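# Insert the steel peg into the block's hole

## Task

Push the steel peg fully down into the block's hole without the block ever shifting more than 1.5 cm from its starting spot (any larger shift fails the attempt). The peg must stay seated on its own, not held by the robot, so release it and pull the gripper away once it is in.

## Robot and tools

Robot: two arms, left_arm and right_arm, mounted facing each other across a table. left_arm's base is on the +y side. The names do not refer to sides of any image. Each arm has six joints, always listed as waist, shoulder, elbow, wrist pitch, wrist yaw, wrist roll, followed by a gripper. Stated joint ranges in radians: waist -3.054..3.054, shoulder 0.000..3.142, elbow 0.000..2.356, wrist pitch -1.571..1.571, wrist yaw -1.571..1.571, wrist roll -3.142..3.142. The true ends may differ by up to 0.010 rad.

World frame: a single scene frame, origin at the table centre, +z up, table surface at z = +0.020 m. Results give each gripper's end_effector_position (m), end_effector_quat_wxyz and velocities in this frame. That point lies between the finger pads, 3-4 cm behind the tips. Fingers point along the gripper's +x and close along its y. Printed hand positions can be off, more when the arm is stretched out.

Row format (used by both execute_actions and move): one flat list of 14 numbers, each in [-1, 1]. The first 7 belong to left_arm: six joint offsets then the gripper opening. The last 7 are the same for right_arm. Send all 14 even when only one arm should move. The joint numbers are scaled offsets, not angles. 1.0 equals 0.9615 rad for waist, shoulder and elbow, 1.713 for wrist pitch, 1.767 for wrist yaw and 1.728 for wrist roll. The opening is absolute: +1 is fully open (0.088 m pad gap) and about -0.80 is where empty fingers meet. Values below that down to -1 close no further. A full close takes at least about 0.5 s.

execute_actions(actions): a list of actions. Each action is a table of up to 15 rows, and each row runs for one 1/30 s step. If a table is shorter, its last row is repeated until 15 steps are done. Joint offsets in every row count from the angles the arm had when that action began, not from the previous row. For a call's first action, that start is the latest reported state. An empty list just returns state and images. An action that pushes any joint more than 0.010 rad beyond its range end is rejected for both arms. If the first action fails this check, or any action is malformed, nothing in the call runs. Joints asked past their real end stop there, and the result may print "joint sent to its limit".

move(target, speed, blocking): target is one 14-number row. Its offsets count from the Joint positions in the most recent result that showed them, not from the arm's pose at move start. All joints travel in step so they finish together, which usually makes the hand curve. The move lasts 0.5 to 10 s. speed (0.01-2 rad/s, default 0.5) caps the joint with the longest travel. The move ignores obstacles and the other arm. Gripper values are applied at once. The extra "move:" line reports the ending (done, off_target, moving, held, fault), limits=held or limits=none, and each arm's joint farthest from target. With blocking=false you get control back after 0.5 s. Before sending another action or move, use wait(0) to check progress, or stop.

wait(seconds 0-10): lets time pass with the last command held. stop(): brakes a running move; the fingers keep moving. zoom_image(camera, region): camera is cam_left_wrist or cam_right_wrist (both 504x504). region is [x0, y0, x1, y1] in image pixels from the top-left, at most 504x504. finished_scene(scene): ends the scene irreversibly and reports success.

Motion limits: each step, a joint's target stays within about 0.21-0.27 rad of its measured angle. All targets are also shrunk so the hand is never asked to jump more than 70 mm. Big offsets therefore need several actions. "Joint targets" shows what the joints are currently driven toward. Friction may leave joints short, especially small turns at long reach, so check Joint positions after each motion. "joint command not followed" means a clearance check changed some targets.

Gripping: grip_measured is the measured opening on the command scale. To hold something, command about 0.07 below grip_measured, or less for a lighter hold. Readings are offset up to about 1 mm and read narrower while squeezing. grip_effort_n is the motor's push in newtons (negative closes) and saturates near 83 N.

Torques: the Joint torques line is total drive output. External joint torques estimate outside load plus friction and the held weight. Load limits (N m): waist 17.4, shoulder 21.6, elbow 21.5, wrist pitch 5.67, wrist yaw 5.65, wrist roll 5.3. Reaching one stops that arm for 10 s (TORQUE FAULT). Long holding heats motors: MOTOR HOT shows from 50 °C, and at 95 °C an OVER-TEMPERATURE FAULT holds the arm and may cut its power.

Cameras: wrist cameras whose poses follow their arm's joints; calibration numbers are approximate. While you compose a reply the simulation runs on and the robot keeps its last command.

Avoid: shoving the block (watch contact force and speed near it), dropping the peg, knocking anything off the table, hard impacts, and arms colliding or pressing on each other. Objects may occasionally get small outside nudges.

Each tool is called after "Request:" by a JSON object that holds its "name" and its "arguments".

## Session

Request:
{"name": "execute_actions", "arguments": {"actions": []}}

Scene clock: 0.00 s.
left_arm: end_effector_position=(-0.0130, +0.1332, +0.3290) grip_measured=+0.993 grip_effort_n=n/a end_effector_quat_wxyz=(-0.232, +0.443, -0.774, -0.388) end_effector_velocity=(+0.002, -0.000, -0.003) end_effector_angular_velocity=(+0.012, -0.007, +0.013) | right_arm: end_effector_position=(-0.0139, -0.4001, +0.2860) grip_measured=+0.983 grip_effort_n=n/a end_effector_quat_wxyz=(-0.268, -0.302, -0.545, +0.735) end_effector_velocity=(+0.002, -0.002, +0.000) end_effector_angular_velocity=(-0.001, +0.002, +0.007)
Joint names: [waist, shoulder, elbow, wrist pitch, wrist yaw, wrist roll]
Joint positions: left_arm=[-0.66   1.409  1.438 -0.832  0.211  2.767  0.088] | right_arm=[ 1.036  0.862  0.812 -0.894 -0.432 -1.759  0.087]
Joint velocities: left_arm=[ 0.002  0.002 -0.002 -0.007 -0.007 -0.007  0.   ] | right_arm=[-0.002 -0.007 -0.002 -0.007 -0.007 -0.007 -0.   ]
Joint torques (N m, as the arm reports them, + toward a larger angle): no reading
External joint torques (N m, as the arm's controller estimates them; a push from outside toward a larger angle lowers the number): no reading
Heat: left arm: hottest shoulder 32 °C (+0.0 °C/min); right arm: hottest wrist roll 33 °C (+0.0 °C/min).
Joint targets: left_arm=[-0.660 1.409 1.438 -0.832 0.211 2.767] | right_arm=[1.036 0.862 0.812 -0.894 -0.432 -1.759]

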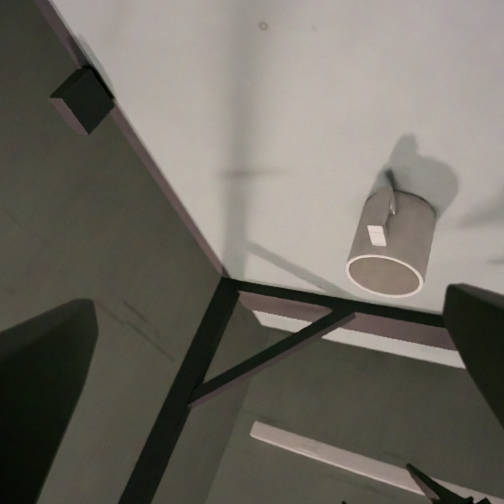

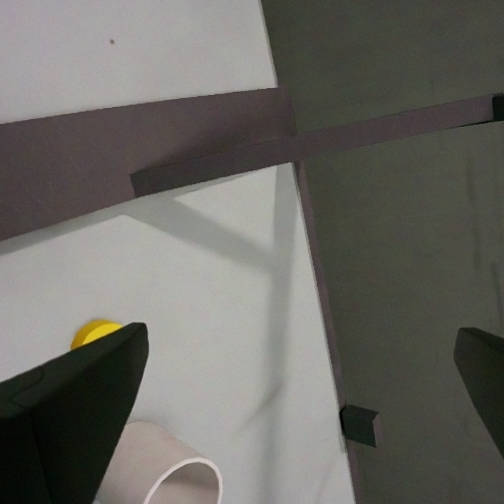

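Request:
{"name": "move", "arguments": {"target": [0.4,-0.5,-0.45,0.05,-0.119,-1,1,-0.9,0,0.2,0.05,0.244,1,1], "speed": 1.5}}

Request:
{"name": "move", "arguments": {"target": [0,0,0,0,0,-0.6,1,0,0,0,0,0,0,1], "speed": 1.5}}

Scene clock: 11.07 s.
left_arm: end_effector_position=(+0.1580, +0.1741, +0.3139) grip_measured=+0.993 grip_effort_n=0.7 end_effector_quat_wxyz=(+0.429, +0.524, -0.160, -0.718) end_effector_velocity=(+0.001, +0.001, -0.002) end_effector_angular_velocity=(+0.007, +0.001, +0.008) | right_arm: end_effector_position=(+0.1659, -0.2133, +0.3573) grip_measured=+0.983 grip_effort_n=-3.5 end_effector_quat_wxyz=(+0.612, -0.262, +0.208, +0.716) end_effector_velocity=(-0.000, -0.002, -0.002) end_effector_angular_velocity=(-0.007, -0.002, +0.008)
Joint names: [waist, shoulder, elbow, wrist pitch, wrist yaw, wrist roll]
Joint positions: left_arm=[-0.278  0.934  1.018 -0.747  0.005  1.044  0.088] | right_arm=[ 0.174  0.862  0.99  -0.81  -0.007 -0.034  0.087]
Joint velocities: left_arm=[-0.002 -0.002 -0.002 -0.007 -0.007 -0.007  0.   ] | right_arm=[-0.002 -0.002 -0.002 -0.007 -0.007 -0.007 -0.   ]
Joint torques (N m, as the arm reports them, + toward a larger angle): left_arm=[ 0.28 -3.27  6.42  1.77 -0.23 -0.12] | right_arm=[-0.5  -1.81  6.95  1.88  0.18  0.09]
External joint torques (N m, as the arm's controller estimates them; a push from outside toward a larger angle lowers the number): left_arm=[ 0.27 -1.01 -0.43  0.13 -0.26 -0.08] | right_arm=[-0.5  -0.07  0.31  0.21  0.19  0.08]
Heat: left arm: hottest shoulder 34 °C (+10.8 °C/min); right arm: hottest elbow 34 °C (+5.4 °C/min).
Joint targets: left_arm=[-0.275 0.928 1.005 -0.746 0.001 1.039] | right_arm=[0.171 0.862 1.004 -0.808 -0.001 -0.031]
move: off_target (left_arm, right_arm); limits=none; left_arm: farthest joint: the elbow, 0.012 radians from its target (0.433 radians at the start); right_arm: farthest joint: the elbow, 0.014 radians from its target (0.193 radians at the start)
camera_calibration (this result's frames):
cam_left_wrist: T_world_to_cam=[[-0.397366, 0.605441, -0.689595, 0.185031], [0.887226, 0.445401, -0.120199, -0.150944], [0.234373, -0.65959, -0.71415, 0.374649], [0, 0, 0, 1]] pos_world=[0.119639, 0.20232, 0.377009]
cam_right_wrist: T_world_to_cam=[[0.980786, 0.195039, 0.00440447, -0.105401], [0.164369, -0.813975, -0.557161, 0.0358553], [-0.105083, 0.547179, -0.830393, 0.511271], [0, 0, 0, 1]] pos_world=[0.151208, -0.230014, 0.444997]

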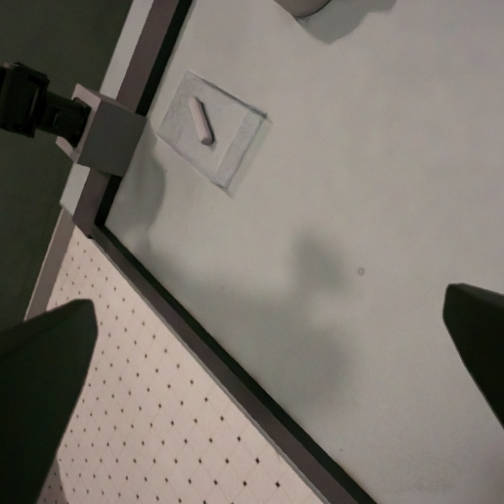

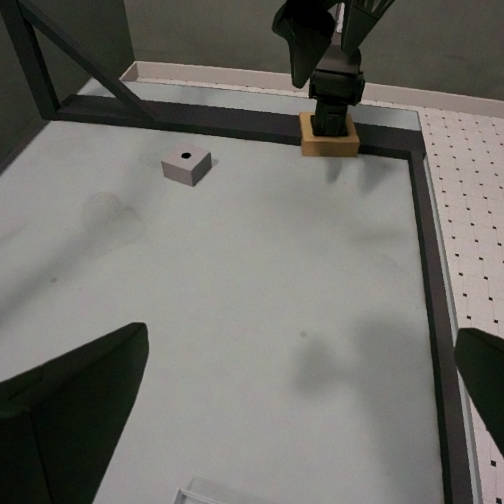

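Scene clock: 12.53 s.
left_arm: end_effector_position=(+0.1580, +0.1741, +0.3139) grip_measured=+0.993 grip_effort_n=0.7 end_effector_quat_wxyz=(+0.632, +0.245, +0.215, -0.704) end_effector_velocity=(+0.001, +0.001, -0.002) end_effector_angular_velocity=(+0.009, +0.012, +0.017) | right_arm: end_effector_position=(+0.1659, -0.2133, +0.3573) grip_measured=+0.983 grip_effort_n=-3.5 end_effector_quat_wxyz=(+0.612, -0.262, +0.208, +0.716) end_effector_velocity=(+0.002, +0.000, +0.002) end_effector_angular_velocity=(+0.014, -0.009, -0.004)
Joint names: [waist, shoulder, elbow, wrist pitch, wrist yaw, wrist roll]
Joint positions: left_arm=[-0.278  0.934  1.018 -0.747  0.005  0.012  0.088] | right_arm=[ 0.174  0.862  0.99  -0.81  -0.007 -0.034  0.087]
Joint velocities: left_arm=[-0.002 -0.002 -0.002 -0.007 -0.007 -0.022 -0.   ] | right_arm=[-0.002 -0.007 -0.002  0.007  0.007 -0.007  0.   ]
Joint torques (N m, as the arm reports them, + toward a larger angle): left_arm=[ 0.01 -2.49  7.94  1.72 -0.02 -0.07] | right_arm=[ 0.1  -1.9   5.68  1.72  0.04 -0.07]
External joint torques (N m, as the arm's controller estimates them; a push from outside toward a larger angle lowers the number): left_arm=[ 0.01 -0.21  1.09  0.08 -0.02 -0.07] | right_arm=[ 0.09 -0.12 -1.01  0.04  0.05 -0.08]
Heat: left arm: hottest shoulder 34 °C (+9.6 °C/min); right arm: hottest elbow 34 °C (+4.8 °C/min).
Joint targets: left_arm=[-0.278 0.934 1.018 -0.747 0.005 0.007] | right_arm=[0.174 0.862 0.990 -0.810 -0.007 -0.034]
move: done; limits=none; left_arm: farthest joint: the wrist roll, 0.005 radians from its target (1.037 radians at the start); right_arm: farthest joint: the waist, 0.000 radians from its target (0.000 radians at the start)
camera_calibration (this result's frames):
cam_left_wrist: T_world_to_cam=[[-0.987005, 0.155946, -0.0387446, 0.152122], [0.153042, 0.838815, -0.522463, 0.0228775], [-0.0489767, -0.521604, -0.851781, 0.438612], [0, 0, 0, 1]] pos_world=[0.168126, 0.185869, 0.391448]
cam_right_wrist: T_world_to_cam=[[0.980786, 0.195039, 0.00440447, -0.105401], [0.164369, -0.813975, -0.557161, 0.0358553], [-0.105083, 0.547179, -0.830393, 0.511271], [0, 0, 0, 1]] pos_world=[0.151208, -0.230014, 0.444997]

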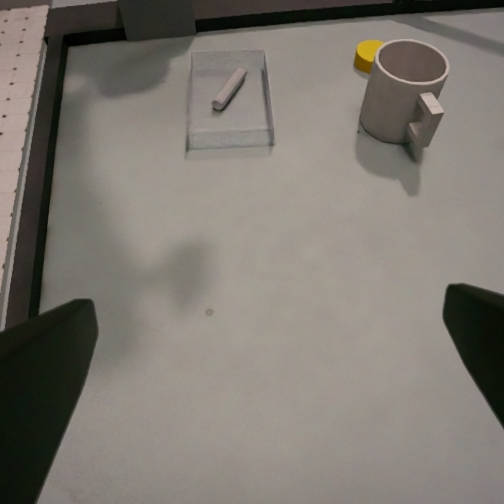

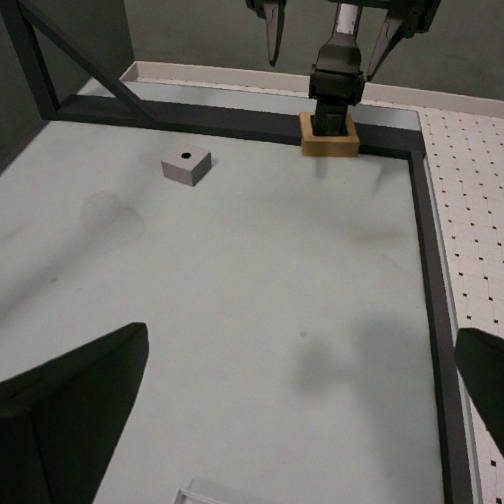

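Request:
{"name": "zoom_image", "arguments": {"camera": "cam_left_wrist", "region": [170,40,290,160]}}

Request:
{"name": "zoom_image", "arguments": {"camera": "cam_right_wrist", "region": [150,130,230,200]}}

Region (170, 40, 290, 160) of cam_left_wrist's 504x504 image, scaled by 4.200, with more detail than that image has.

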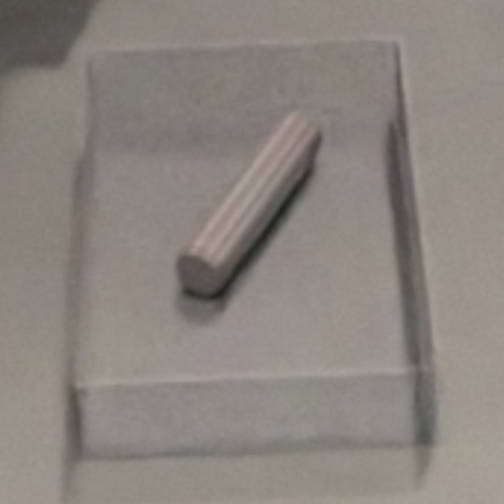

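Region (150, 130, 230, 200) of cam_right_wrist's 504x504 image, scaled by 6.300, with more detail than that image has; it fills the top 441 rows of this view, and the rest is white.

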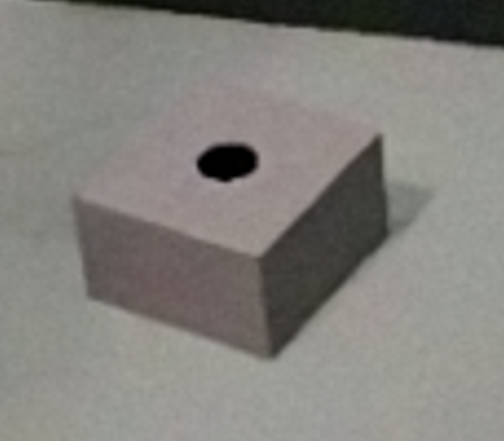

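Request:
{"name": "move", "arguments": {"target": [-0.848,0.578,0.155,-0.292,-0.003,-0.007,1,0.165,0.580,-0.303,-0.023,0.004,0.55,0.3], "speed": 1.2}}

Scene clock: 38.50 s.
left_arm: end_effector_position=(-0.0108, +0.2951, +0.1804) grip_measured=+0.993 grip_effort_n=0.2 end_effector_quat_wxyz=(+0.226, +0.667, +0.228, -0.672) end_effector_velocity=(-0.002, +0.001, -0.000) end_effector_angular_velocity=(+0.001, +0.010, +0.005) | right_arm: end_effector_position=(+0.1406, -0.2641, +0.1342) grip_measured=+0.302 grip_effort_n=-14.7 end_effector_quat_wxyz=(+0.628, -0.316, +0.629, +0.332) end_effector_velocity=(+0.000, -0.002, -0.000) end_effector_angular_velocity=(-0.009, +0.005, -0.010)
Joint names: [waist, shoulder, elbow, wrist pitch, wrist yaw, wrist roll]
Joint positions: left_arm=[-1.091  1.478  1.158 -1.245  0.004  0.006  0.088] | right_arm=[ 0.329  1.41   0.71  -0.848 -0.005  0.913  0.054]
Joint velocities: left_arm=[-0.002 -0.002 -0.002  0.007  0.007 -0.007  0.   ] | right_arm=[-0.002 -0.002 -0.002 -0.007 -0.007  0.007 -0.   ]
Joint torques (N m, as the arm reports them, + toward a larger angle): left_arm=[ 0.02 -4.23  7.9   0.22 -0.18 -0.1 ] | right_arm=[ 0.51 -3.23  3.33  0.39  0.2   0.07]
External joint torques (N m, as the arm's controller estimates them; a push from outside toward a larger angle lowers the number): left_arm=[ 0.    0.88  2.05 -0.15 -0.18 -0.1 ] | right_arm=[ 0.52  0.97 -2.04 -0.16  0.16  0.08]
Heat: left arm: hottest elbow 38 °C (+9.4 °C/min); right arm: hottest elbow 37 °C (+6.2 °C/min).
Joint targets: left_arm=[-1.094 1.490 1.167 -1.247 -0.000 0.001] | right_arm=[0.332 1.420 0.699 -0.849 0.000 0.916]
move: off_target (left_arm, right_arm); limits=none; left_arm: farthest joint: the shoulder, 0.012 radians from its target (0.555 radians at the start); right_arm: farthest joint: the elbow, 0.011 radians from its target (0.291 radians at the start)
camera_calibration (this result's frames):
cam_left_wrist: T_world_to_cam=[[-0.564702, 0.825026, 0.0210672, -0.242274], [0.779306, 0.524658, 0.342661, -0.179171], [0.271651, 0.209919, -0.939223, 0.183113], [0, 0, 0, 1]] pos_world=[-0.0469262, 0.255447, 0.238482]
cam_right_wrist: T_world_to_cam=[[0.816669, -0.574297, -0.0568743, -0.241507], [-0.538475, -0.793742, 0.282877, -0.134228], [-0.207599, -0.200392, -0.957468, 0.185148], [0, 0, 0, 1]] pos_world=[0.163389, -0.208137, 0.201508]

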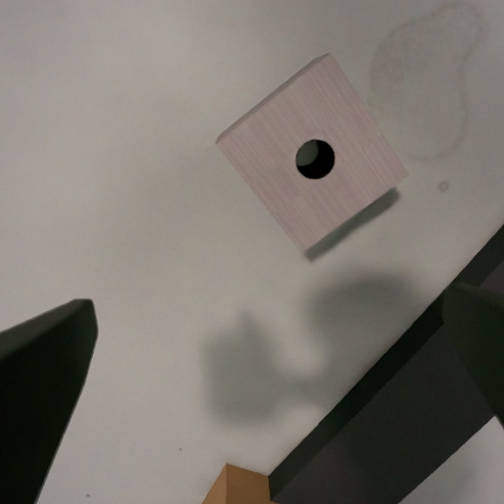

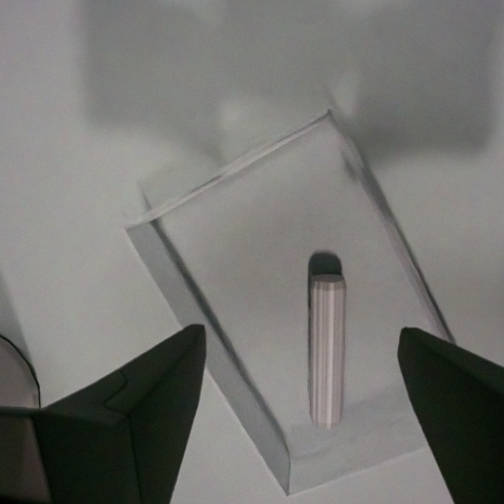

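Request:
{"name": "move", "arguments": {"target": [0,0,0,0,0,0,1,-0.037,0.109,-0.143,0.116,0,-0.021,0.3]}}

Scene clock: 49.77 s.
left_arm: end_effector_position=(-0.0108, +0.2951, +0.1804) grip_measured=+0.993 grip_effort_n=0.2 end_effector_quat_wxyz=(+0.226, +0.667, +0.228, -0.672) end_effector_velocity=(+0.000, +0.001, +0.000) end_effector_angular_velocity=(-0.001, -0.010, -0.015) | right_arm: end_effector_position=(+0.1498, -0.2726, +0.0900) grip_measured=+0.302 grip_effort_n=-15.1 end_effector_quat_wxyz=(+0.627, -0.325, +0.630, +0.324) end_effector_velocity=(-0.001, -0.000, -0.000) end_effector_angular_velocity=(+0.005, +0.009, +0.005)
Joint names: [waist, shoulder, elbow, wrist pitch, wrist yaw, wrist roll]
Joint positions: left_arm=[-1.091  1.478  1.158 -1.245  0.004  0.006  0.088] | right_arm=[ 0.297  1.505  0.583 -0.652 -0.005  0.88   0.054]
Joint velocities: left_arm=[-0.007  0.002  0.002 -0.007 -0.007  0.007 -0.   ] | right_arm=[-0.002 -0.007 -0.007  0.007 -0.007 -0.007 -0.   ]
Joint torques (N m, as the arm reports them, + toward a larger angle): left_arm=[ 0.02 -5.83  6.79  0.26  0.04  0.11] | right_arm=[-0.2  -3.21  3.1   0.57  0.07 -0.15]
External joint torques (N m, as the arm's controller estimates them; a push from outside toward a larger angle lowers the number): left_arm=[ 0.07 -0.76  0.94 -0.12  0.04  0.11] | right_arm=[-0.2   1.05 -1.67  0.03  0.04 -0.15]
Heat: left arm: hottest elbow 38 °C (+7.2 °C/min); right arm: hottest elbow 36 °C (+3.6 °C/min).
Joint targets: left_arm=[-1.091 1.478 1.158 -1.245 0.004 0.006] | right_arm=[0.294 1.515 0.573 -0.650 -0.005 0.877]
move: off_target (right_arm); limits=none; left_arm: farthest joint: the waist, 0.000 radians from its target (0.000 radians at the start); right_arm: farthest joint: the elbow, 0.011 radians from its target (0.138 radians at the start)
camera_calibration (this result's frames):
cam_left_wrist: T_world_to_cam=[[-0.564702, 0.825026, 0.0210672, -0.242274], [0.779306, 0.524658, 0.342661, -0.179171], [0.271651, 0.209919, -0.939223, 0.183113], [0, 0, 0, 1]] pos_world=[-0.0469262, 0.255447, 0.238482]
cam_right_wrist: T_world_to_cam=[[0.817445, -0.574801, -0.0372496, -0.258473], [-0.539953, -0.787194, 0.297952, -0.122816], [-0.200586, -0.223446, -0.953854, 0.135417], [0, 0, 0, 1]] pos_world=[0.172135, -0.214993, 0.156133]

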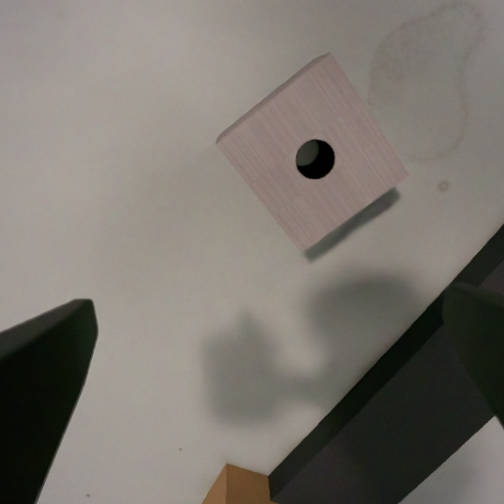

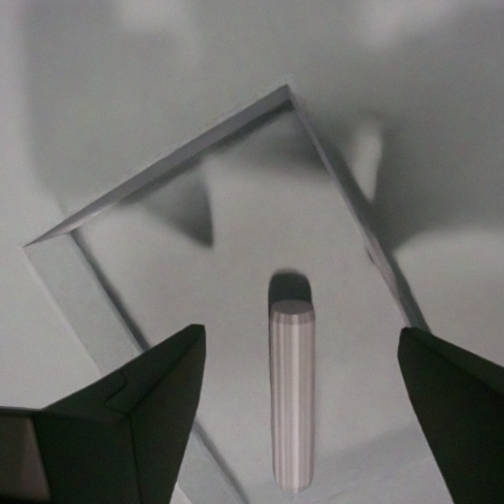

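Request:
{"name": "move", "arguments": {"target": [0,0,0,0,0,0,1,0.043,0.081,-0.085,0.083,0,0.024,-0.1], "speed": 0.25}}

Scene clock: 55.33 s.
left_arm: end_effector_position=(-0.0108, +0.2951, +0.1804) grip_measured=+0.993 grip_effort_n=-0.2 end_effector_quat_wxyz=(+0.226, +0.667, +0.228, -0.672) end_effector_velocity=(+0.001, +0.000, +0.000) end_effector_angular_velocity=(-0.001, -0.010, +0.020) | right_arm: end_effector_position=(+0.1444, -0.2806, +0.0648) grip_measured=-0.098 grip_effort_n=-14.7 end_effector_quat_wxyz=(+0.627, -0.324, +0.630, +0.323) end_effector_velocity=(-0.003, +0.000, +0.000) end_effector_angular_velocity=(+0.000, +0.023, -0.010)
Joint names: [waist, shoulder, elbow, wrist pitch, wrist yaw, wrist roll]
Joint positions: left_arm=[-1.091  1.478  1.158 -1.245  0.004  0.006  0.088] | right_arm=[ 0.335  1.573  0.511 -0.512 -0.005  0.918  0.034]
Joint velocities: left_arm=[-0.002  0.002  0.002 -0.007 -0.007 -0.022 -0.   ] | right_arm=[-0.002 -0.002 -0.002  0.007 -0.022  0.007 -0.   ]
Joint torques (N m, as the arm reports them, + toward a larger angle): left_arm=[ 0.13 -5.67  6.68  0.35 -0.03  0.09] | right_arm=[ 0.29 -3.15  2.74  0.6   0.08  0.05]
External joint torques (N m, as the arm's controller estimates them; a push from outside toward a larger angle lowers the number): left_arm=[ 0.12 -0.55  0.82 -0.01 -0.02  0.09] | right_arm=[ 0.29  1.13 -1.53  0.06  0.04  0.06]
Heat: left arm: hottest elbow 38 °C (+6.5 °C/min); right arm: hottest elbow 36 °C (+3.3 °C/min).
Joint targets: left_arm=[-1.091 1.478 1.158 -1.245 0.004 0.006] | right_arm=[0.338 1.583 0.501 -0.510 -0.005 0.921]
move: done; limits=none; left_arm: farthest joint: the waist, 0.000 radians from its target (0.000 radians at the start); right_arm: farthest joint: the shoulder, 0.010 radians from its target (0.078 radians at the start)
camera_calibration (this result's frames):
cam_left_wrist: T_world_to_cam=[[-0.564702, 0.825026, 0.0210672, -0.242274], [0.779306, 0.524658, 0.342661, -0.179171], [0.271651, 0.209919, -0.939223, 0.183113], [0, 0, 0, 1]] pos_world=[-0.0469262, 0.255447, 0.238482]
cam_right_wrist: T_world_to_cam=[[0.817231, -0.575119, -0.037038, -0.259649], [-0.540297, -0.786941, 0.297998, -0.124424], [-0.200531, -0.223522, -0.953848, 0.108456], [0, 0, 0, 1]] pos_world=[0.166716, -0.223002, 0.130912]

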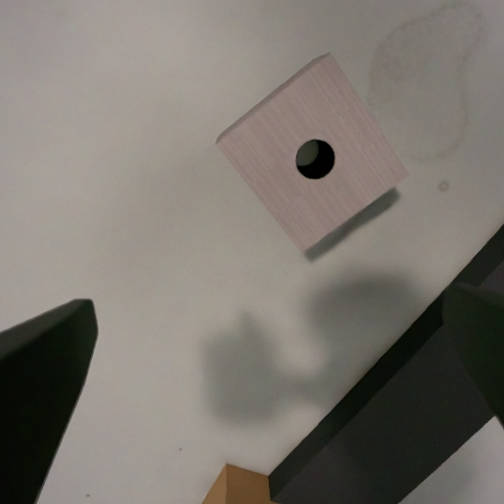

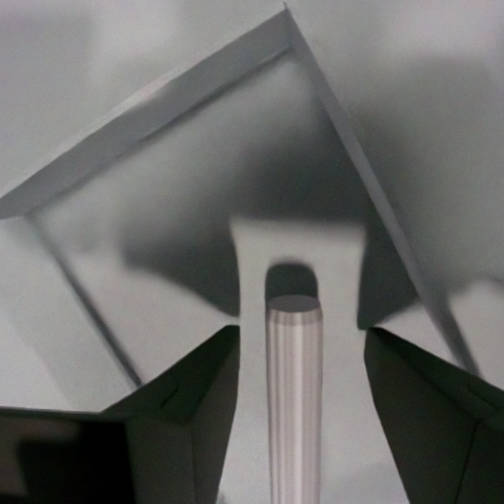

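Request:
{"name": "move", "arguments": {"target": [0,0,0,0,0,0,1,0,0.034,-0.019,0.021,0,0,-0.1], "speed": 0.1}}

Request:
{"name": "move", "arguments": {"target": [0,0,0,0,0,0,1,0,0,0,0,0,0,-0.62]}}

Scene clock: 58.50 s.
left_arm: end_effector_position=(-0.0108, +0.2951, +0.1804) grip_measured=+0.993 grip_effort_n=0.2 end_effector_quat_wxyz=(+0.226, +0.667, +0.228, -0.672) end_effector_velocity=(+0.001, +0.003, -0.000) end_effector_angular_velocity=(+0.010, -0.001, +0.005) | right_arm: end_effector_position=(+0.1442, -0.2798, +0.0594) grip_measured=-0.098 grip_effort_n=-14.7 end_effector_quat_wxyz=(+0.627, -0.324, +0.630, +0.324) end_effector_velocity=(+0.002, +0.004, +0.001) end_effector_angular_velocity=(+0.014, -0.003, +0.015)
Joint names: [waist, shoulder, elbow, wrist pitch, wrist yaw, wrist roll]
Joint positions: left_arm=[-1.091  1.478  1.158 -1.245  0.004  0.006  0.088] | right_arm=[ 0.335  1.596  0.503 -0.478 -0.005  0.918  0.034]
Joint velocities: left_arm=[-0.002 -0.002 -0.002 -0.007  0.007 -0.007  0.   ] | right_arm=[-0.007 -0.002  0.002  0.007  0.007 -0.022 -0.   ]
Joint torques (N m, as the arm reports them, + toward a larger angle): left_arm=[-0.1  -5.62  6.95  0.33 -0.06  0.03] | right_arm=[-0.01 -3.15  2.63  0.61  0.07  0.  ]
External joint torques (N m, as the arm's controller estimates them; a push from outside toward a larger angle lowers the number): left_arm=[-0.09 -0.48  1.12 -0.01 -0.06  0.03] | right_arm=[ 0.    1.17 -1.55  0.06  0.03  0.  ]
Heat: left arm: hottest elbow 38 °C (+6.2 °C/min); right arm: hottest elbow 36 °C (+3.1 °C/min).
Joint targets: left_arm=[-1.091 1.478 1.158 -1.245 0.004 0.006] | right_arm=[0.335 1.606 0.493 -0.476 -0.005 0.918]
move: done; limits=none; left_arm: farthest joint: the waist, 0.000 radians from its target (0.000 radians at the start); right_arm: farthest joint: the shoulder, 0.010 radians from its target (0.033 radians at the start)
camera_calibration (this result's frames):
cam_left_wrist: T_world_to_cam=[[-0.564702, 0.825026, 0.0210672, -0.242274], [0.779306, 0.524658, 0.342661, -0.179171], [0.271651, 0.209919, -0.939223, 0.183113], [0, 0, 0, 1]] pos_world=[-0.0469262, 0.255447, 0.238482]
cam_right_wrist: T_world_to_cam=[[0.817201, -0.575021, -0.0391488, -0.259086], [-0.540063, -0.7877, 0.296414, -0.122523], [-0.201282, -0.221087, -0.954257, 0.10427], [0, 0, 0, 1]] pos_world=[0.166543, -0.222439, 0.125675]

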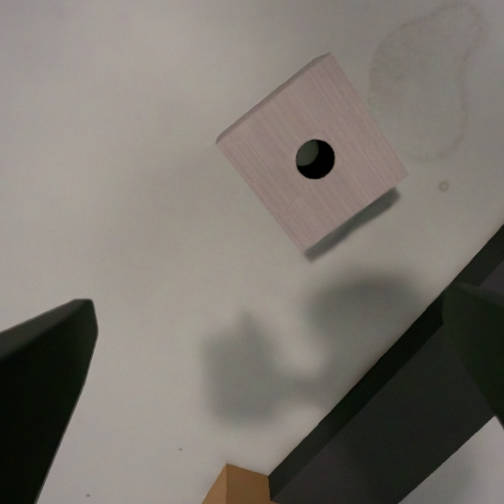

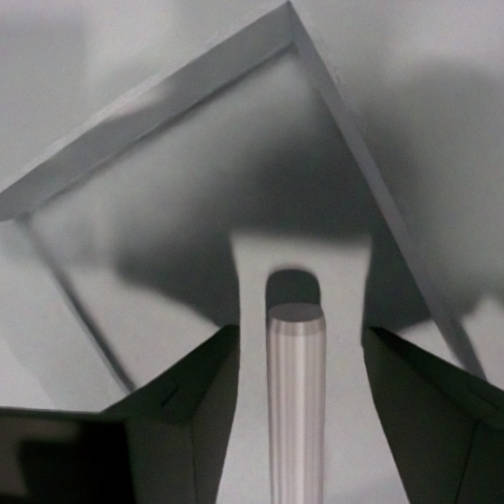

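Scene clock: 59.00 s.
left_arm: end_effector_position=(-0.0108, +0.2951, +0.1804) grip_measured=+0.993 grip_effort_n=0.2 end_effector_quat_wxyz=(+0.226, +0.667, +0.228, -0.672) end_effector_velocity=(-0.000, -0.001, -0.000) end_effector_angular_velocity=(-0.010, +0.001, +0.005) | right_arm: end_effector_position=(+0.1442, -0.2800, +0.0594) grip_measured=-0.551 grip_effort_n=-83.5 end_effector_quat_wxyz=(+0.627, -0.324, +0.630, +0.324) end_effector_velocity=(-0.003, -0.004, +0.001) end_effector_angular_velocity=(-0.023, +0.016, +0.010)
Joint names: [waist, shoulder, elbow, wrist pitch, wrist yaw, wrist roll]
Joint positions: left_arm=[-1.091  1.478  1.158 -1.245  0.004  0.006  0.088] | right_arm=[ 0.335  1.596  0.503 -0.479 -0.005  0.918  0.012]
Joint velocities: left_arm=[-0.002 -0.002 -0.002  0.007 -0.007 -0.007 -0.   ] | right_arm=[ 0.002 -0.002  0.002 -0.022 -0.022 -0.007 -0.   ]
Joint torques (N m, as the arm reports them, + toward a larger angle): left_arm=[ 0.1  -5.62  6.88  0.3   0.01  0.02] | right_arm=[-0.11 -4.38  3.63  0.51  0.05 -0.04]
External joint torques (N m, as the arm's controller estimates them; a push from outside toward a larger angle lowers the number): left_arm=[ 0.08 -0.45  1.   -0.07  0.02  0.02] | right_arm=[-0.15 -0.07 -0.51 -0.03  0.01 -0.04]
Heat: left arm: hottest elbow 38 °C (+6.1 °C/min); right arm: hottest elbow 36 °C (+3.1 °C/min).
Joint targets: left_arm=[-1.091 1.478 1.158 -1.245 0.004 0.006] | right_arm=[0.335 1.596 0.503 -0.478 -0.005 0.918]
move: done; limits=none; left_arm: farthest joint: the waist, 0.000 radians from its target (0.000 radians at the start); right_arm: farthest joint: the wrist pitch, 0.001 radians from its target (0.000 radians at the start)
camera_calibration (this result's frames):
cam_left_wrist: T_world_to_cam=[[-0.564702, 0.825026, 0.0210672, -0.242274], [0.779306, 0.524658, 0.342661, -0.179171], [0.271651, 0.209919, -0.939223, 0.183113], [0, 0, 0, 1]] pos_world=[-0.0469262, 0.255447, 0.238482]
cam_right_wrist: T_world_to_cam=[[0.81721, -0.57505, -0.0385457, -0.259262], [-0.540129, -0.787483, 0.296867, -0.122579], [-0.201067, -0.221783, -0.954141, 0.104012], [0, 0, 0, 1]] pos_world=[0.166577, -0.222549, 0.125638]

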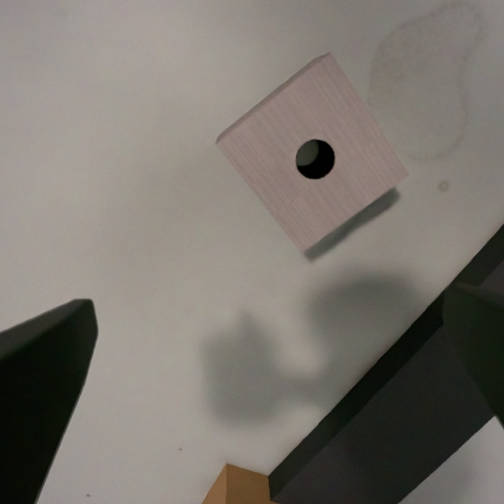

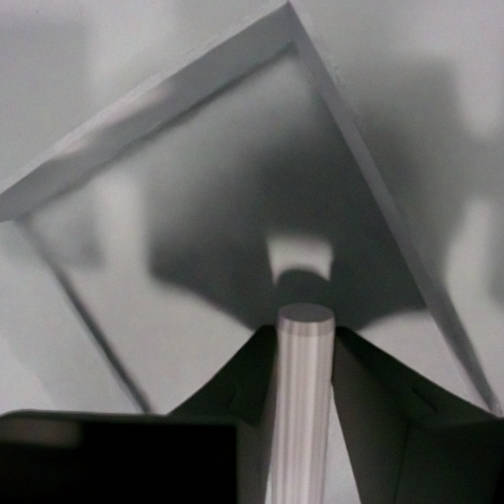

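Request:
{"name": "move", "arguments": {"target": [0,0,0,0,0,0,1,0,-0.2,0.2,-0.22,0,0,-0.62], "speed": 0.6}}

Request:
{"name": "move", "arguments": {"target": [0,0,0,0,0,0,1,-0.23,0.4,0.43,0.9,0,-0.533,-0.62], "speed": 1.2}}

Scene clock: 67.23 s.
left_arm: end_effector_position=(-0.0108, +0.2951, +0.1804) grip_measured=+0.993 grip_effort_n=0.2 end_effector_quat_wxyz=(+0.226, +0.667, +0.228, -0.672) end_effector_velocity=(+0.003, -0.001, -0.001) end_effector_angular_velocity=(-0.010, -0.023, +0.005) | right_arm: end_effector_position=(+0.1427, -0.2751, +0.1268) grip_measured=-0.551 grip_effort_n=-83.5 end_effector_quat_wxyz=(+0.626, -0.329, +0.631, +0.318) end_effector_velocity=(-0.001, -0.003, -0.000) end_effector_angular_velocity=(-0.009, +0.005, +0.010)
Joint names: [waist, shoulder, elbow, wrist pitch, wrist yaw, wrist roll]
Joint positions: left_arm=[-1.091  1.478  1.158 -1.245  0.004  0.006  0.088] | right_arm=[ 0.335  1.415  0.681 -0.854 -0.005  0.918  0.012]
Joint velocities: left_arm=[-0.002  0.002 -0.002 -0.007 -0.022 -0.007 -0.   ] | right_arm=[ 0.002 -0.002 -0.002 -0.007 -0.007 -0.007 -0.   ]
Joint torques (N m, as the arm reports them, + toward a larger angle): left_arm=[ 0.05 -5.82  6.69  0.28  0.    0.09] | right_arm=[-0.03 -5.37  5.71  0.26  0.09 -0.04]
External joint torques (N m, as the arm's controller estimates them; a push from outside toward a larger angle lowers the number): left_arm=[ 0.04 -0.69  0.83 -0.08  0.    0.09] | right_arm=[-0.03 -1.28  0.45 -0.24  0.05 -0.03]
Heat: left arm: hottest elbow 38 °C (+4.0 °C/min); right arm: hottest elbow 36 °C (+3.0 °C/min).
Joint targets: left_arm=[-1.091 1.478 1.158 -1.245 0.004 0.006] | right_arm=[0.335 1.403 0.695 -0.856 -0.005 0.918]
move: off_target (right_arm); limits=none; left_arm: farthest joint: the waist, 0.000 radians from its target (0.000 radians at the start); right_arm: farthest joint: the elbow, 0.014 radians from its target (0.192 radians at the start)
camera_calibration (this result's frames):
cam_left_wrist: T_world_to_cam=[[-0.564702, 0.825026, 0.0210672, -0.242274], [0.779306, 0.524658, 0.342661, -0.179171], [0.271651, 0.209919, -0.939223, 0.183113], [0, 0, 0, 1]] pos_world=[-0.0469262, 0.255447, 0.238482]
cam_right_wrist: T_world_to_cam=[[0.817365, -0.575552, -0.0255751, -0.254448], [-0.541589, -0.782754, 0.306557, -0.139272], [-0.196459, -0.236718, -0.951509, 0.163946], [0, 0, 0, 1]] pos_world=[0.164758, -0.216655, 0.192183]

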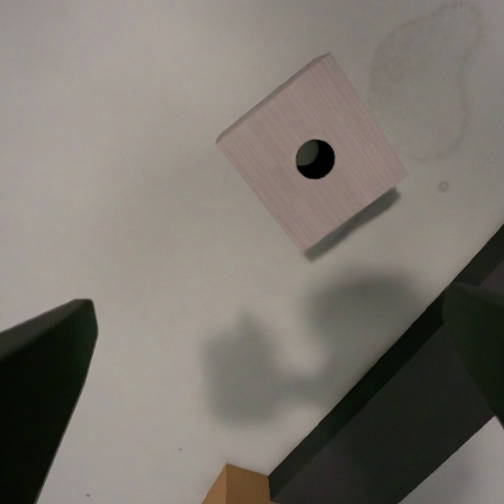

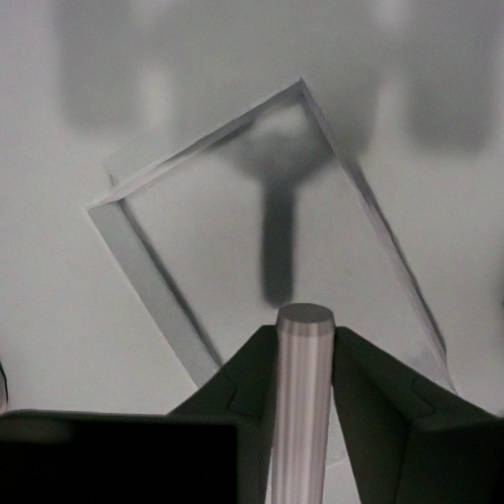

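Scene clock: 69.30 s.
left_arm: end_effector_position=(-0.0108, +0.2951, +0.1804) grip_measured=+0.993 grip_effort_n=0.2 end_effector_quat_wxyz=(+0.226, +0.667, +0.228, -0.672) end_effector_velocity=(+0.000, -0.000, -0.001) end_effector_angular_velocity=(-0.007, -0.003, -0.024) | right_arm: end_effector_position=(+0.1592, +0.0546, +0.3401) grip_measured=-0.551 grip_effort_n=-83.5 end_effector_quat_wxyz=(+0.676, -0.011, +0.010, +0.737) end_effector_velocity=(+0.000, -0.001, -0.001) end_effector_angular_velocity=(-0.007, -0.008, +0.005)
Joint names: [waist, shoulder, elbow, wrist pitch, wrist yaw, wrist roll]
Joint positions: left_arm=[-1.091  1.478  1.158 -1.245  0.004  0.006  0.088] | right_arm=[ 0.116  1.789  1.077  0.682 -0.005  0.     0.012]
Joint velocities: left_arm=[-0.002 -0.002 -0.007  0.007 -0.007  0.022 -0.   ] | right_arm=[-0.002 -0.002 -0.002 -0.007 -0.007 -0.007 -0.   ]
Joint torques (N m, as the arm reports them, + toward a larger angle): left_arm=[ 0.   -5.86  6.67  0.36 -0.03  0.06] | right_arm=[-0.24 -7.    7.04  2.23  0.02 -0.12]
External joint torques (N m, as the arm's controller estimates them; a push from outside toward a larger angle lowers the number): left_arm=[ 0.01 -0.76  0.83  0.   -0.02  0.06] | right_arm=[-0.24  1.13  0.54  0.52  0.02 -0.13]
Heat: left arm: hottest elbow 38 °C (+4.0 °C/min); right arm: hottest elbow 36 °C (+2.0 °C/min).
Joint targets: left_arm=[-1.091 1.478 1.158 -1.245 0.004 0.006] | right_arm=[0.114 1.800 1.095 0.688 -0.005 -0.003]
move: off_target (right_arm); limits=none; left_arm: farthest joint: the waist, 0.000 radians from its target (0.000 radians at the start); right_arm: farthest joint: the elbow, 0.017 radians from its target (0.413 radians at the start)
camera_calibration (this result's frames):
cam_left_wrist: T_world_to_cam=[[-0.564702, 0.825026, 0.0210672, -0.242274], [0.779306, 0.524658, 0.342661, -0.179171], [0.271651, 0.209919, -0.939223, 0.183113], [0, 0, 0, 1]] pos_world=[-0.0469262, 0.255447, 0.238482]
cam_right_wrist: T_world_to_cam=[[0.992617, 0.121199, 0.00464618, -0.148902], [0.0433372, -0.318633, -0.946887, 0.370168], [-0.113281, 0.940098, -0.321533, 0.156459], [0, 0, 0, 1]] pos_world=[0.149485, -0.0110923, 0.401506]

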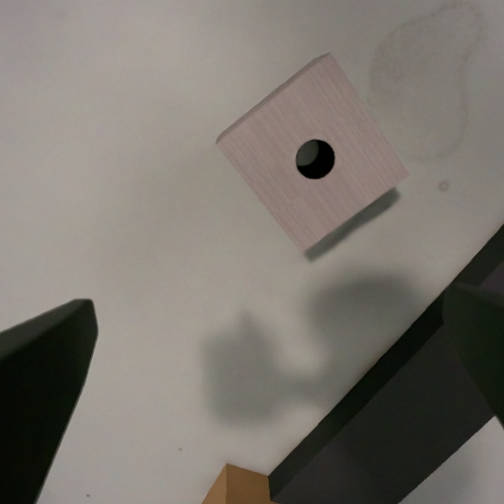

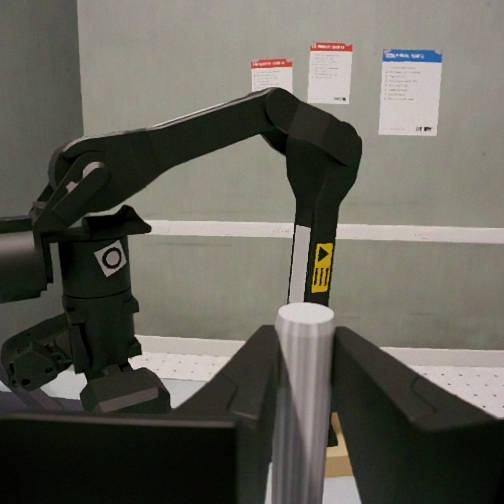

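Request:
{"name": "move", "arguments": {"target": [0,0,0,0,0,0,1,0,0.935,0.405,0.32,0,0,-0.62], "speed": 0.8}}

Request:
{"name": "move", "arguments": {"target": [0,0,0,0,-0.3,0,1,0,0,0,0,0,0,-0.62], "speed": 0.8}}

Scene clock: 74.80 s.
left_arm: end_effector_position=(-0.0108, +0.2951, +0.1804) grip_measured=+0.993 grip_effort_n=0.2 end_effector_quat_wxyz=(+0.226, +0.667, +0.228, -0.672) end_effector_velocity=(+0.001, +0.000, +0.001) end_effector_angular_velocity=(-0.004, -0.006, +0.020) | right_arm: end_effector_position=(+0.1517, +0.1482, +0.1112) grip_measured=-0.551 grip_effort_n=-83.5 end_effector_quat_wxyz=(+0.676, +0.000, -0.000, +0.737) end_effector_velocity=(-0.003, +0.001, +0.001) end_effector_angular_velocity=(-0.001, -0.022, +0.010)
Joint names: [waist, shoulder, elbow, wrist pitch, wrist yaw, wrist roll]
Joint positions: left_arm=[-1.091  1.478  1.158 -1.245  0.004  0.006  0.088] | right_arm=[ 0.116  2.679  1.454  1.226 -0.005  0.     0.012]
Joint velocities: left_arm=[-0.002 -0.002  0.002 -0.007 -0.007 -0.022 -0.   ] | right_arm=[ 0.002 -0.002  0.002 -0.007 -0.007 -0.022  0.   ]
Joint torques (N m, as the arm reports them, + toward a larger angle): left_arm=[-0.17 -5.87  6.93  0.32  0.04  0.02] | right_arm=[ -0.16 -10.56   4.96   2.15  -0.06   0.04]
External joint torques (N m, as the arm's controller estimates them; a push from outside toward a larger angle lowers the number): left_arm=[-0.16 -0.71  1.07 -0.03  0.05  0.02] | right_arm=[-0.3   0.88  0.24  0.45 -0.06  0.03]
Heat: left arm: hottest elbow 39 °C (+4.0 °C/min); right arm: hottest elbow 37 °C (+2.0 °C/min).
Joint targets: left_arm=[-1.091 1.478 1.158 -1.245 0.004 0.006] | right_arm=[0.116 2.689 1.467 1.230 -0.005 0.000]
move: off_target (right_arm); limits=none; left_arm: farthest joint: the waist, 0.000 radians from its target (0.000 radians at the start); right_arm: farthest joint: the elbow, 0.012 radians from its target (0.389 radians at the start)
camera_calibration (this result's frames):
cam_left_wrist: T_world_to_cam=[[-0.564702, 0.825026, 0.0210672, -0.242274], [0.779306, 0.524658, 0.342661, -0.179171], [0.271651, 0.209919, -0.939223, 0.183113], [0, 0, 0, 1]] pos_world=[-0.0469262, 0.255447, 0.238482]
cam_right_wrist: T_world_to_cam=[[0.99263, 0.121038, 0.00589942, -0.15182], [0.0410063, -0.289684, -0.956243, 0.180743], [-0.114033, 0.949438, -0.292513, -0.0104662], [0, 0, 0, 1]] pos_world=[0.142096, 0.0806716, 0.170669]

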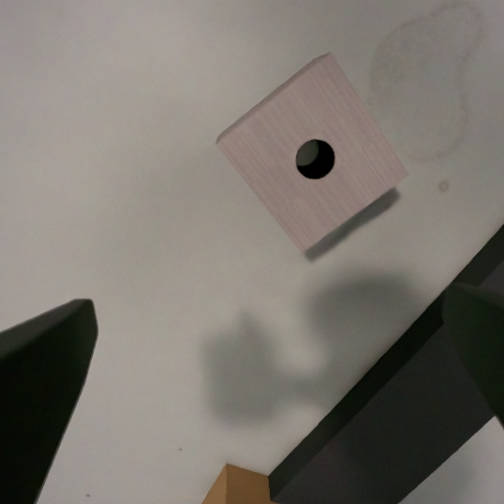

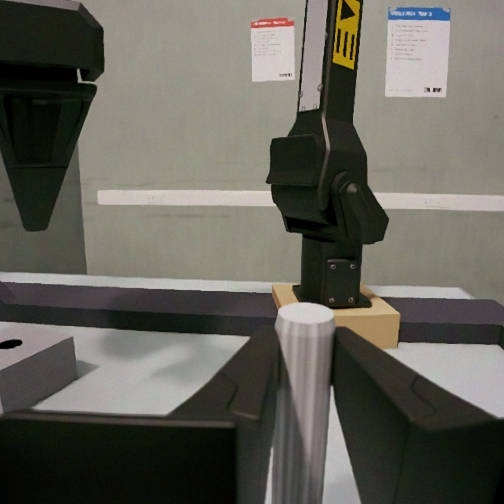

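Scene clock: 76.10 s.
left_arm: end_effector_position=(+0.0356, +0.2355, +0.2004) grip_measured=+0.993 grip_effort_n=-0.2 end_effector_quat_wxyz=(+0.393, +0.705, +0.047, -0.589) end_effector_velocity=(+0.004, +0.001, +0.003) end_effector_angular_velocity=(-0.014, -0.018, +0.017) | right_arm: end_effector_position=(+0.1517, +0.1482, +0.1107) grip_measured=-0.551 grip_effort_n=-83.5 end_effector_quat_wxyz=(+0.676, -0.001, +0.001, +0.737) end_effector_velocity=(+0.006, -0.001, -0.003) end_effector_angular_velocity=(-0.013, +0.006, -0.015)
Joint names: [waist, shoulder, elbow, wrist pitch, wrist yaw, wrist roll]
Joint positions: left_arm=[-1.091  1.478  1.158 -1.245 -0.521  0.006  0.088] | right_arm=[ 0.116  2.679  1.454  1.224 -0.005  0.     0.012]
Joint velocities: left_arm=[-0.002 -0.002  0.002 -0.022 -0.022 -0.022 -0.   ] | right_arm=[-0.007 -0.002 -0.007 -0.007  0.007  0.007  0.   ]
Joint torques (N m, as the arm reports them, + toward a larger angle): left_arm=[-0.13 -5.54  6.7   0.35 -0.6   0.01] | right_arm=[  0.16 -11.11   4.     1.97  -0.02   0.  ]
External joint torques (N m, as the arm's controller estimates them; a push from outside toward a larger angle lowers the number): left_arm=[-0.15 -0.41  0.85  0.   -0.23  0.04] | right_arm=[ 0.2   0.34 -0.71  0.27 -0.03 -0.01]
Heat: left arm: hottest elbow 39 °C (+4.0 °C/min); right arm: hottest elbow 37 °C (+2.0 °C/min).
Joint targets: left_arm=[-1.091 1.478 1.158 -1.245 -0.526 0.006] | right_arm=[0.116 2.679 1.454 1.226 -0.005 0.000]
move: done; limits=none; left_arm: farthest joint: the wrist yaw, 0.005 radians from its target (0.531 radians at the start); right_arm: farthest joint: the wrist pitch, 0.002 radians from its target (0.000 radians at the start)
camera_calibration (this result's frames):
cam_left_wrist: T_world_to_cam=[[-0.490871, 0.725357, -0.482601, -0.0454875], [0.666973, 0.669251, 0.327492, -0.21792], [0.56053, -0.161126, -0.812309, 0.253441], [0, 0, 0, 1]] pos_world=[-0.019043, 0.219674, 0.255287]
cam_right_wrist: T_world_to_cam=[[0.992629, 0.121051, 0.0058056, -0.151809], [0.0411819, -0.291865, -0.955572, 0.180488], [-0.113979, 0.948768, -0.294699, -0.0102789], [0, 0, 0, 1]] pos_world=[0.142086, 0.0808071, 0.170321]

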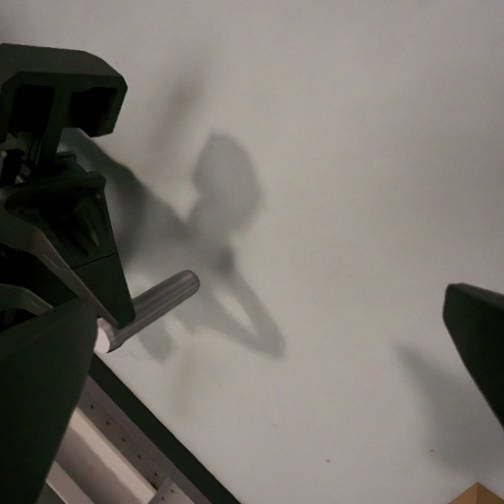

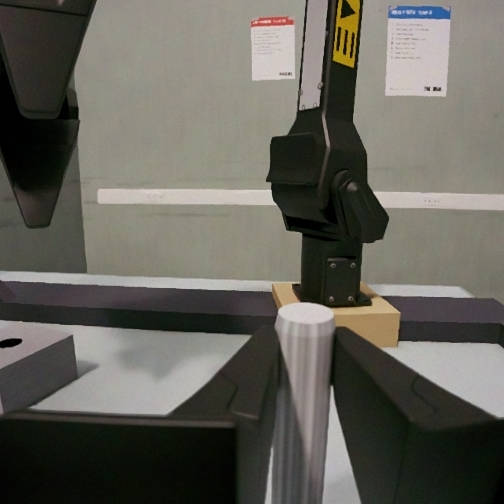

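Request:
{"name": "move", "arguments": {"target": [0,0,0,0,0,0,1,0,0.155,0.111,0.03,0,0,-0.62], "speed": 0.15}}

Request:
{"name": "zoom_image", "arguments": {"camera": "cam_left_wrist", "region": [100,170,300,370]}}

Scene clock: 81.00 s.
left_arm: end_effector_position=(+0.0356, +0.2355, +0.2004) grip_measured=+0.993 grip_effort_n=-0.2 end_effector_quat_wxyz=(+0.393, +0.705, +0.047, -0.589) end_effector_velocity=(+0.001, -0.002, +0.000) end_effector_angular_velocity=(-0.021, -0.009, +0.004) | right_arm: end_effector_position=(+0.1513, +0.1528, +0.0728) grip_measured=-0.551 grip_effort_n=-83.5 end_effector_quat_wxyz=(+0.676, +0.001, -0.001, +0.737) end_effector_velocity=(+0.000, -0.000, -0.001) end_effector_angular_velocity=(-0.005, -0.022, +0.005)
Joint names: [waist, shoulder, elbow, wrist pitch, wrist yaw, wrist roll]
Joint positions: left_arm=[-1.091  1.478  1.158 -1.245 -0.521  0.006  0.088] | right_arm=[ 0.116  2.815  1.547  1.27  -0.005  0.     0.012]
Joint velocities: left_arm=[-0.002 -0.002 -0.007  0.007 -0.022 -0.007 -0.   ] | right_arm=[-0.002 -0.002 -0.002 -0.007 -0.007 -0.022  0.   ]
Joint torques (N m, as the arm reports them, + toward a larger angle): left_arm=[-0.15 -5.82  6.81  0.33 -0.4   0.01] | right_arm=[  0.26 -10.12   5.49   2.26  -0.01  -0.01]
External joint torques (N m, as the arm's controller estimates them; a push from outside toward a larger angle lowers the number): left_arm=[-0.16 -0.7   0.97 -0.03 -0.03  0.04] | right_arm=[ 0.26  1.56  0.96  0.55 -0.02 -0.02]
Heat: left arm: hottest elbow 39 °C (+3.0 °C/min); right arm: hottest elbow 37 °C (+2.0 °C/min).
Joint targets: left_arm=[-1.091 1.478 1.158 -1.245 -0.521 0.006] | right_arm=[0.116 2.828 1.561 1.275 -0.005 0.000]
move: off_target (right_arm); limits=none; left_arm: farthest joint: the waist, 0.000 radians from its target (0.000 radians at the start); right_arm: farthest joint: the elbow, 0.014 radians from its target (0.107 radians at the start)
camera_calibration (this result's frames):
cam_left_wrist: T_world_to_cam=[[-0.490871, 0.725357, -0.482601, -0.0454875], [0.666973, 0.669251, 0.327492, -0.21792], [0.56053, -0.161126, -0.812309, 0.253441], [0, 0, 0, 1]] pos_world=[-0.019043, 0.219674, 0.255287]
cam_right_wrist: T_world_to_cam=[[0.992631, 0.121031, 0.00594632, -0.151785], [0.0409185, -0.288593, -0.956577, 0.145155], [-0.11406, 0.949771, -0.291419, -0.026271], [0, 0, 0, 1]] pos_world=[0.141731, 0.0852131, 0.132099]

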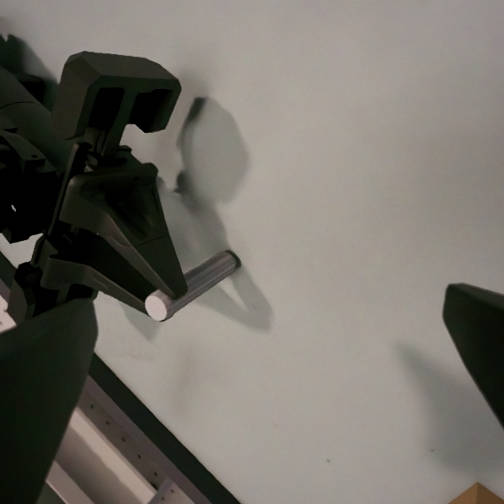

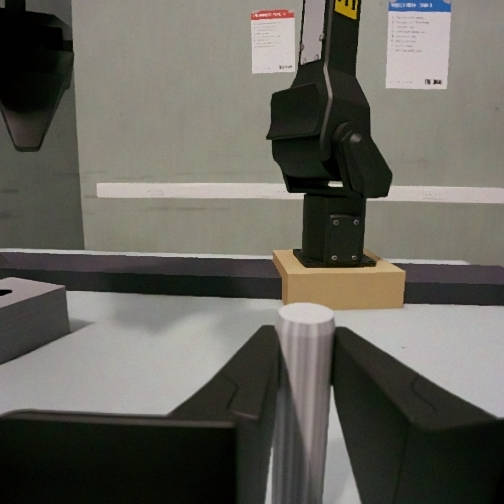

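Region (100, 170, 300, 370) of cam_left_wrist's 504x504 image, scaled by 2.520, with more detail than that image has.

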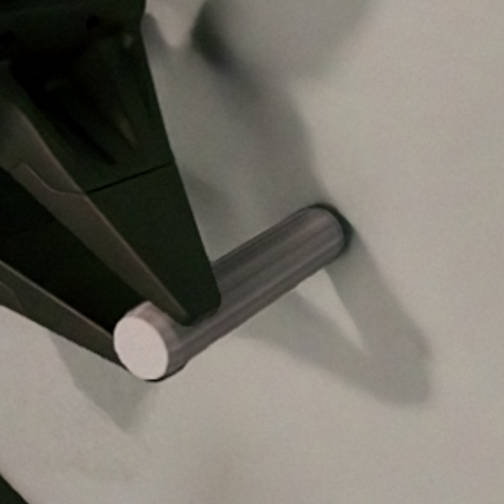

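Request:
{"name": "move", "arguments": {"target": [0,0,0,0,0,0,1,0,0.02,0.0146,0.004,0,0,-0.62], "speed": 0.04}}

Scene clock: 83.83 s.
left_arm: end_effector_position=(+0.0356, +0.2355, +0.2004) grip_measured=+0.993 grip_effort_n=0.2 end_effector_quat_wxyz=(+0.393, +0.705, +0.047, -0.589) end_effector_velocity=(+0.003, +0.002, +0.000) end_effector_angular_velocity=(-0.008, -0.002, +0.017) | right_arm: end_effector_position=(+0.1513, +0.1525, +0.0716) grip_measured=-0.551 grip_effort_n=-83.5 end_effector_quat_wxyz=(+0.676, +0.000, -0.000, +0.737) end_effector_velocity=(-0.002, -0.000, -0.001) end_effector_angular_velocity=(-0.007, -0.008, +0.020)
Joint names: [waist, shoulder, elbow, wrist pitch, wrist yaw, wrist roll]
Joint positions: left_arm=[-1.091  1.478  1.158 -1.245 -0.521  0.006  0.088] | right_arm=[ 0.116  2.817  1.547  1.272 -0.005  0.     0.012]
Joint velocities: left_arm=[-0.002 -0.007 -0.007 -0.007 -0.007 -0.022 -0.   ] | right_arm=[-0.002 -0.002 -0.002 -0.007 -0.022 -0.007 -0.   ]
Joint torques (N m, as the arm reports them, + toward a larger angle): left_arm=[-0.42 -5.7   6.66  0.31 -0.42  0.01] | right_arm=[-0.1  -9.43  4.84  2.17  0.02 -0.06]
External joint torques (N m, as the arm's controller estimates them; a push from outside toward a larger angle lowers the number): left_arm=[-0.43 -0.57  0.85 -0.02 -0.05  0.04] | right_arm=[-0.12  2.28  0.31  0.46  0.02 -0.07]
Heat: left arm: hottest elbow 39 °C (+3.0 °C/min); right arm: hottest shoulder 37 °C (+1.0 °C/min).
Joint targets: left_arm=[-1.091 1.478 1.158 -1.245 -0.521 0.006] | right_arm=[0.116 2.834 1.560 1.277 -0.005 0.000]
move: off_target (right_arm); limits=none; left_arm: farthest joint: the waist, 0.000 radians from its target (0.000 radians at the start); right_arm: farthest joint: the shoulder, 0.017 radians from its target (0.019 radians at the start)
camera_calibration (this result's frames):
cam_left_wrist: T_world_to_cam=[[-0.490871, 0.725357, -0.482601, -0.0454875], [0.666973, 0.669251, 0.327492, -0.21792], [0.56053, -0.161126, -0.812309, 0.253441], [0, 0, 0, 1]] pos_world=[-0.019043, 0.219674, 0.255287]
cam_right_wrist: T_world_to_cam=[[0.992631, 0.121036, 0.00591505, -0.151762], [0.0409771, -0.289321, -0.956355, 0.144009], [-0.114042, 0.949549, -0.292148, -0.026196], [0, 0, 0, 1]] pos_world=[0.141755, 0.0849078, 0.130968]

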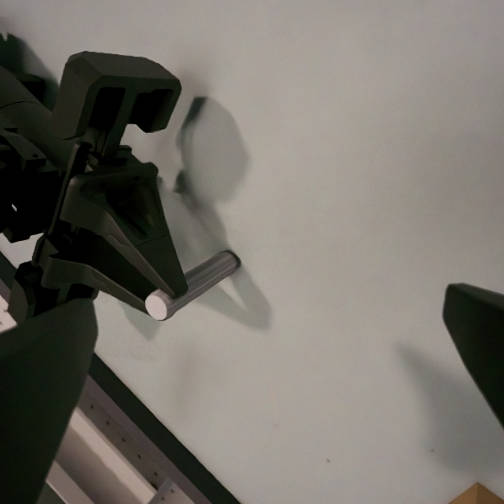

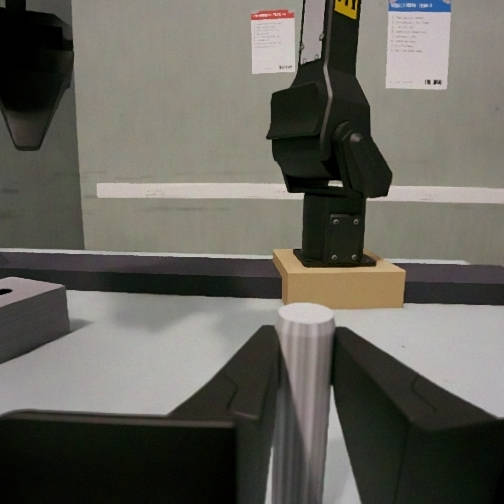

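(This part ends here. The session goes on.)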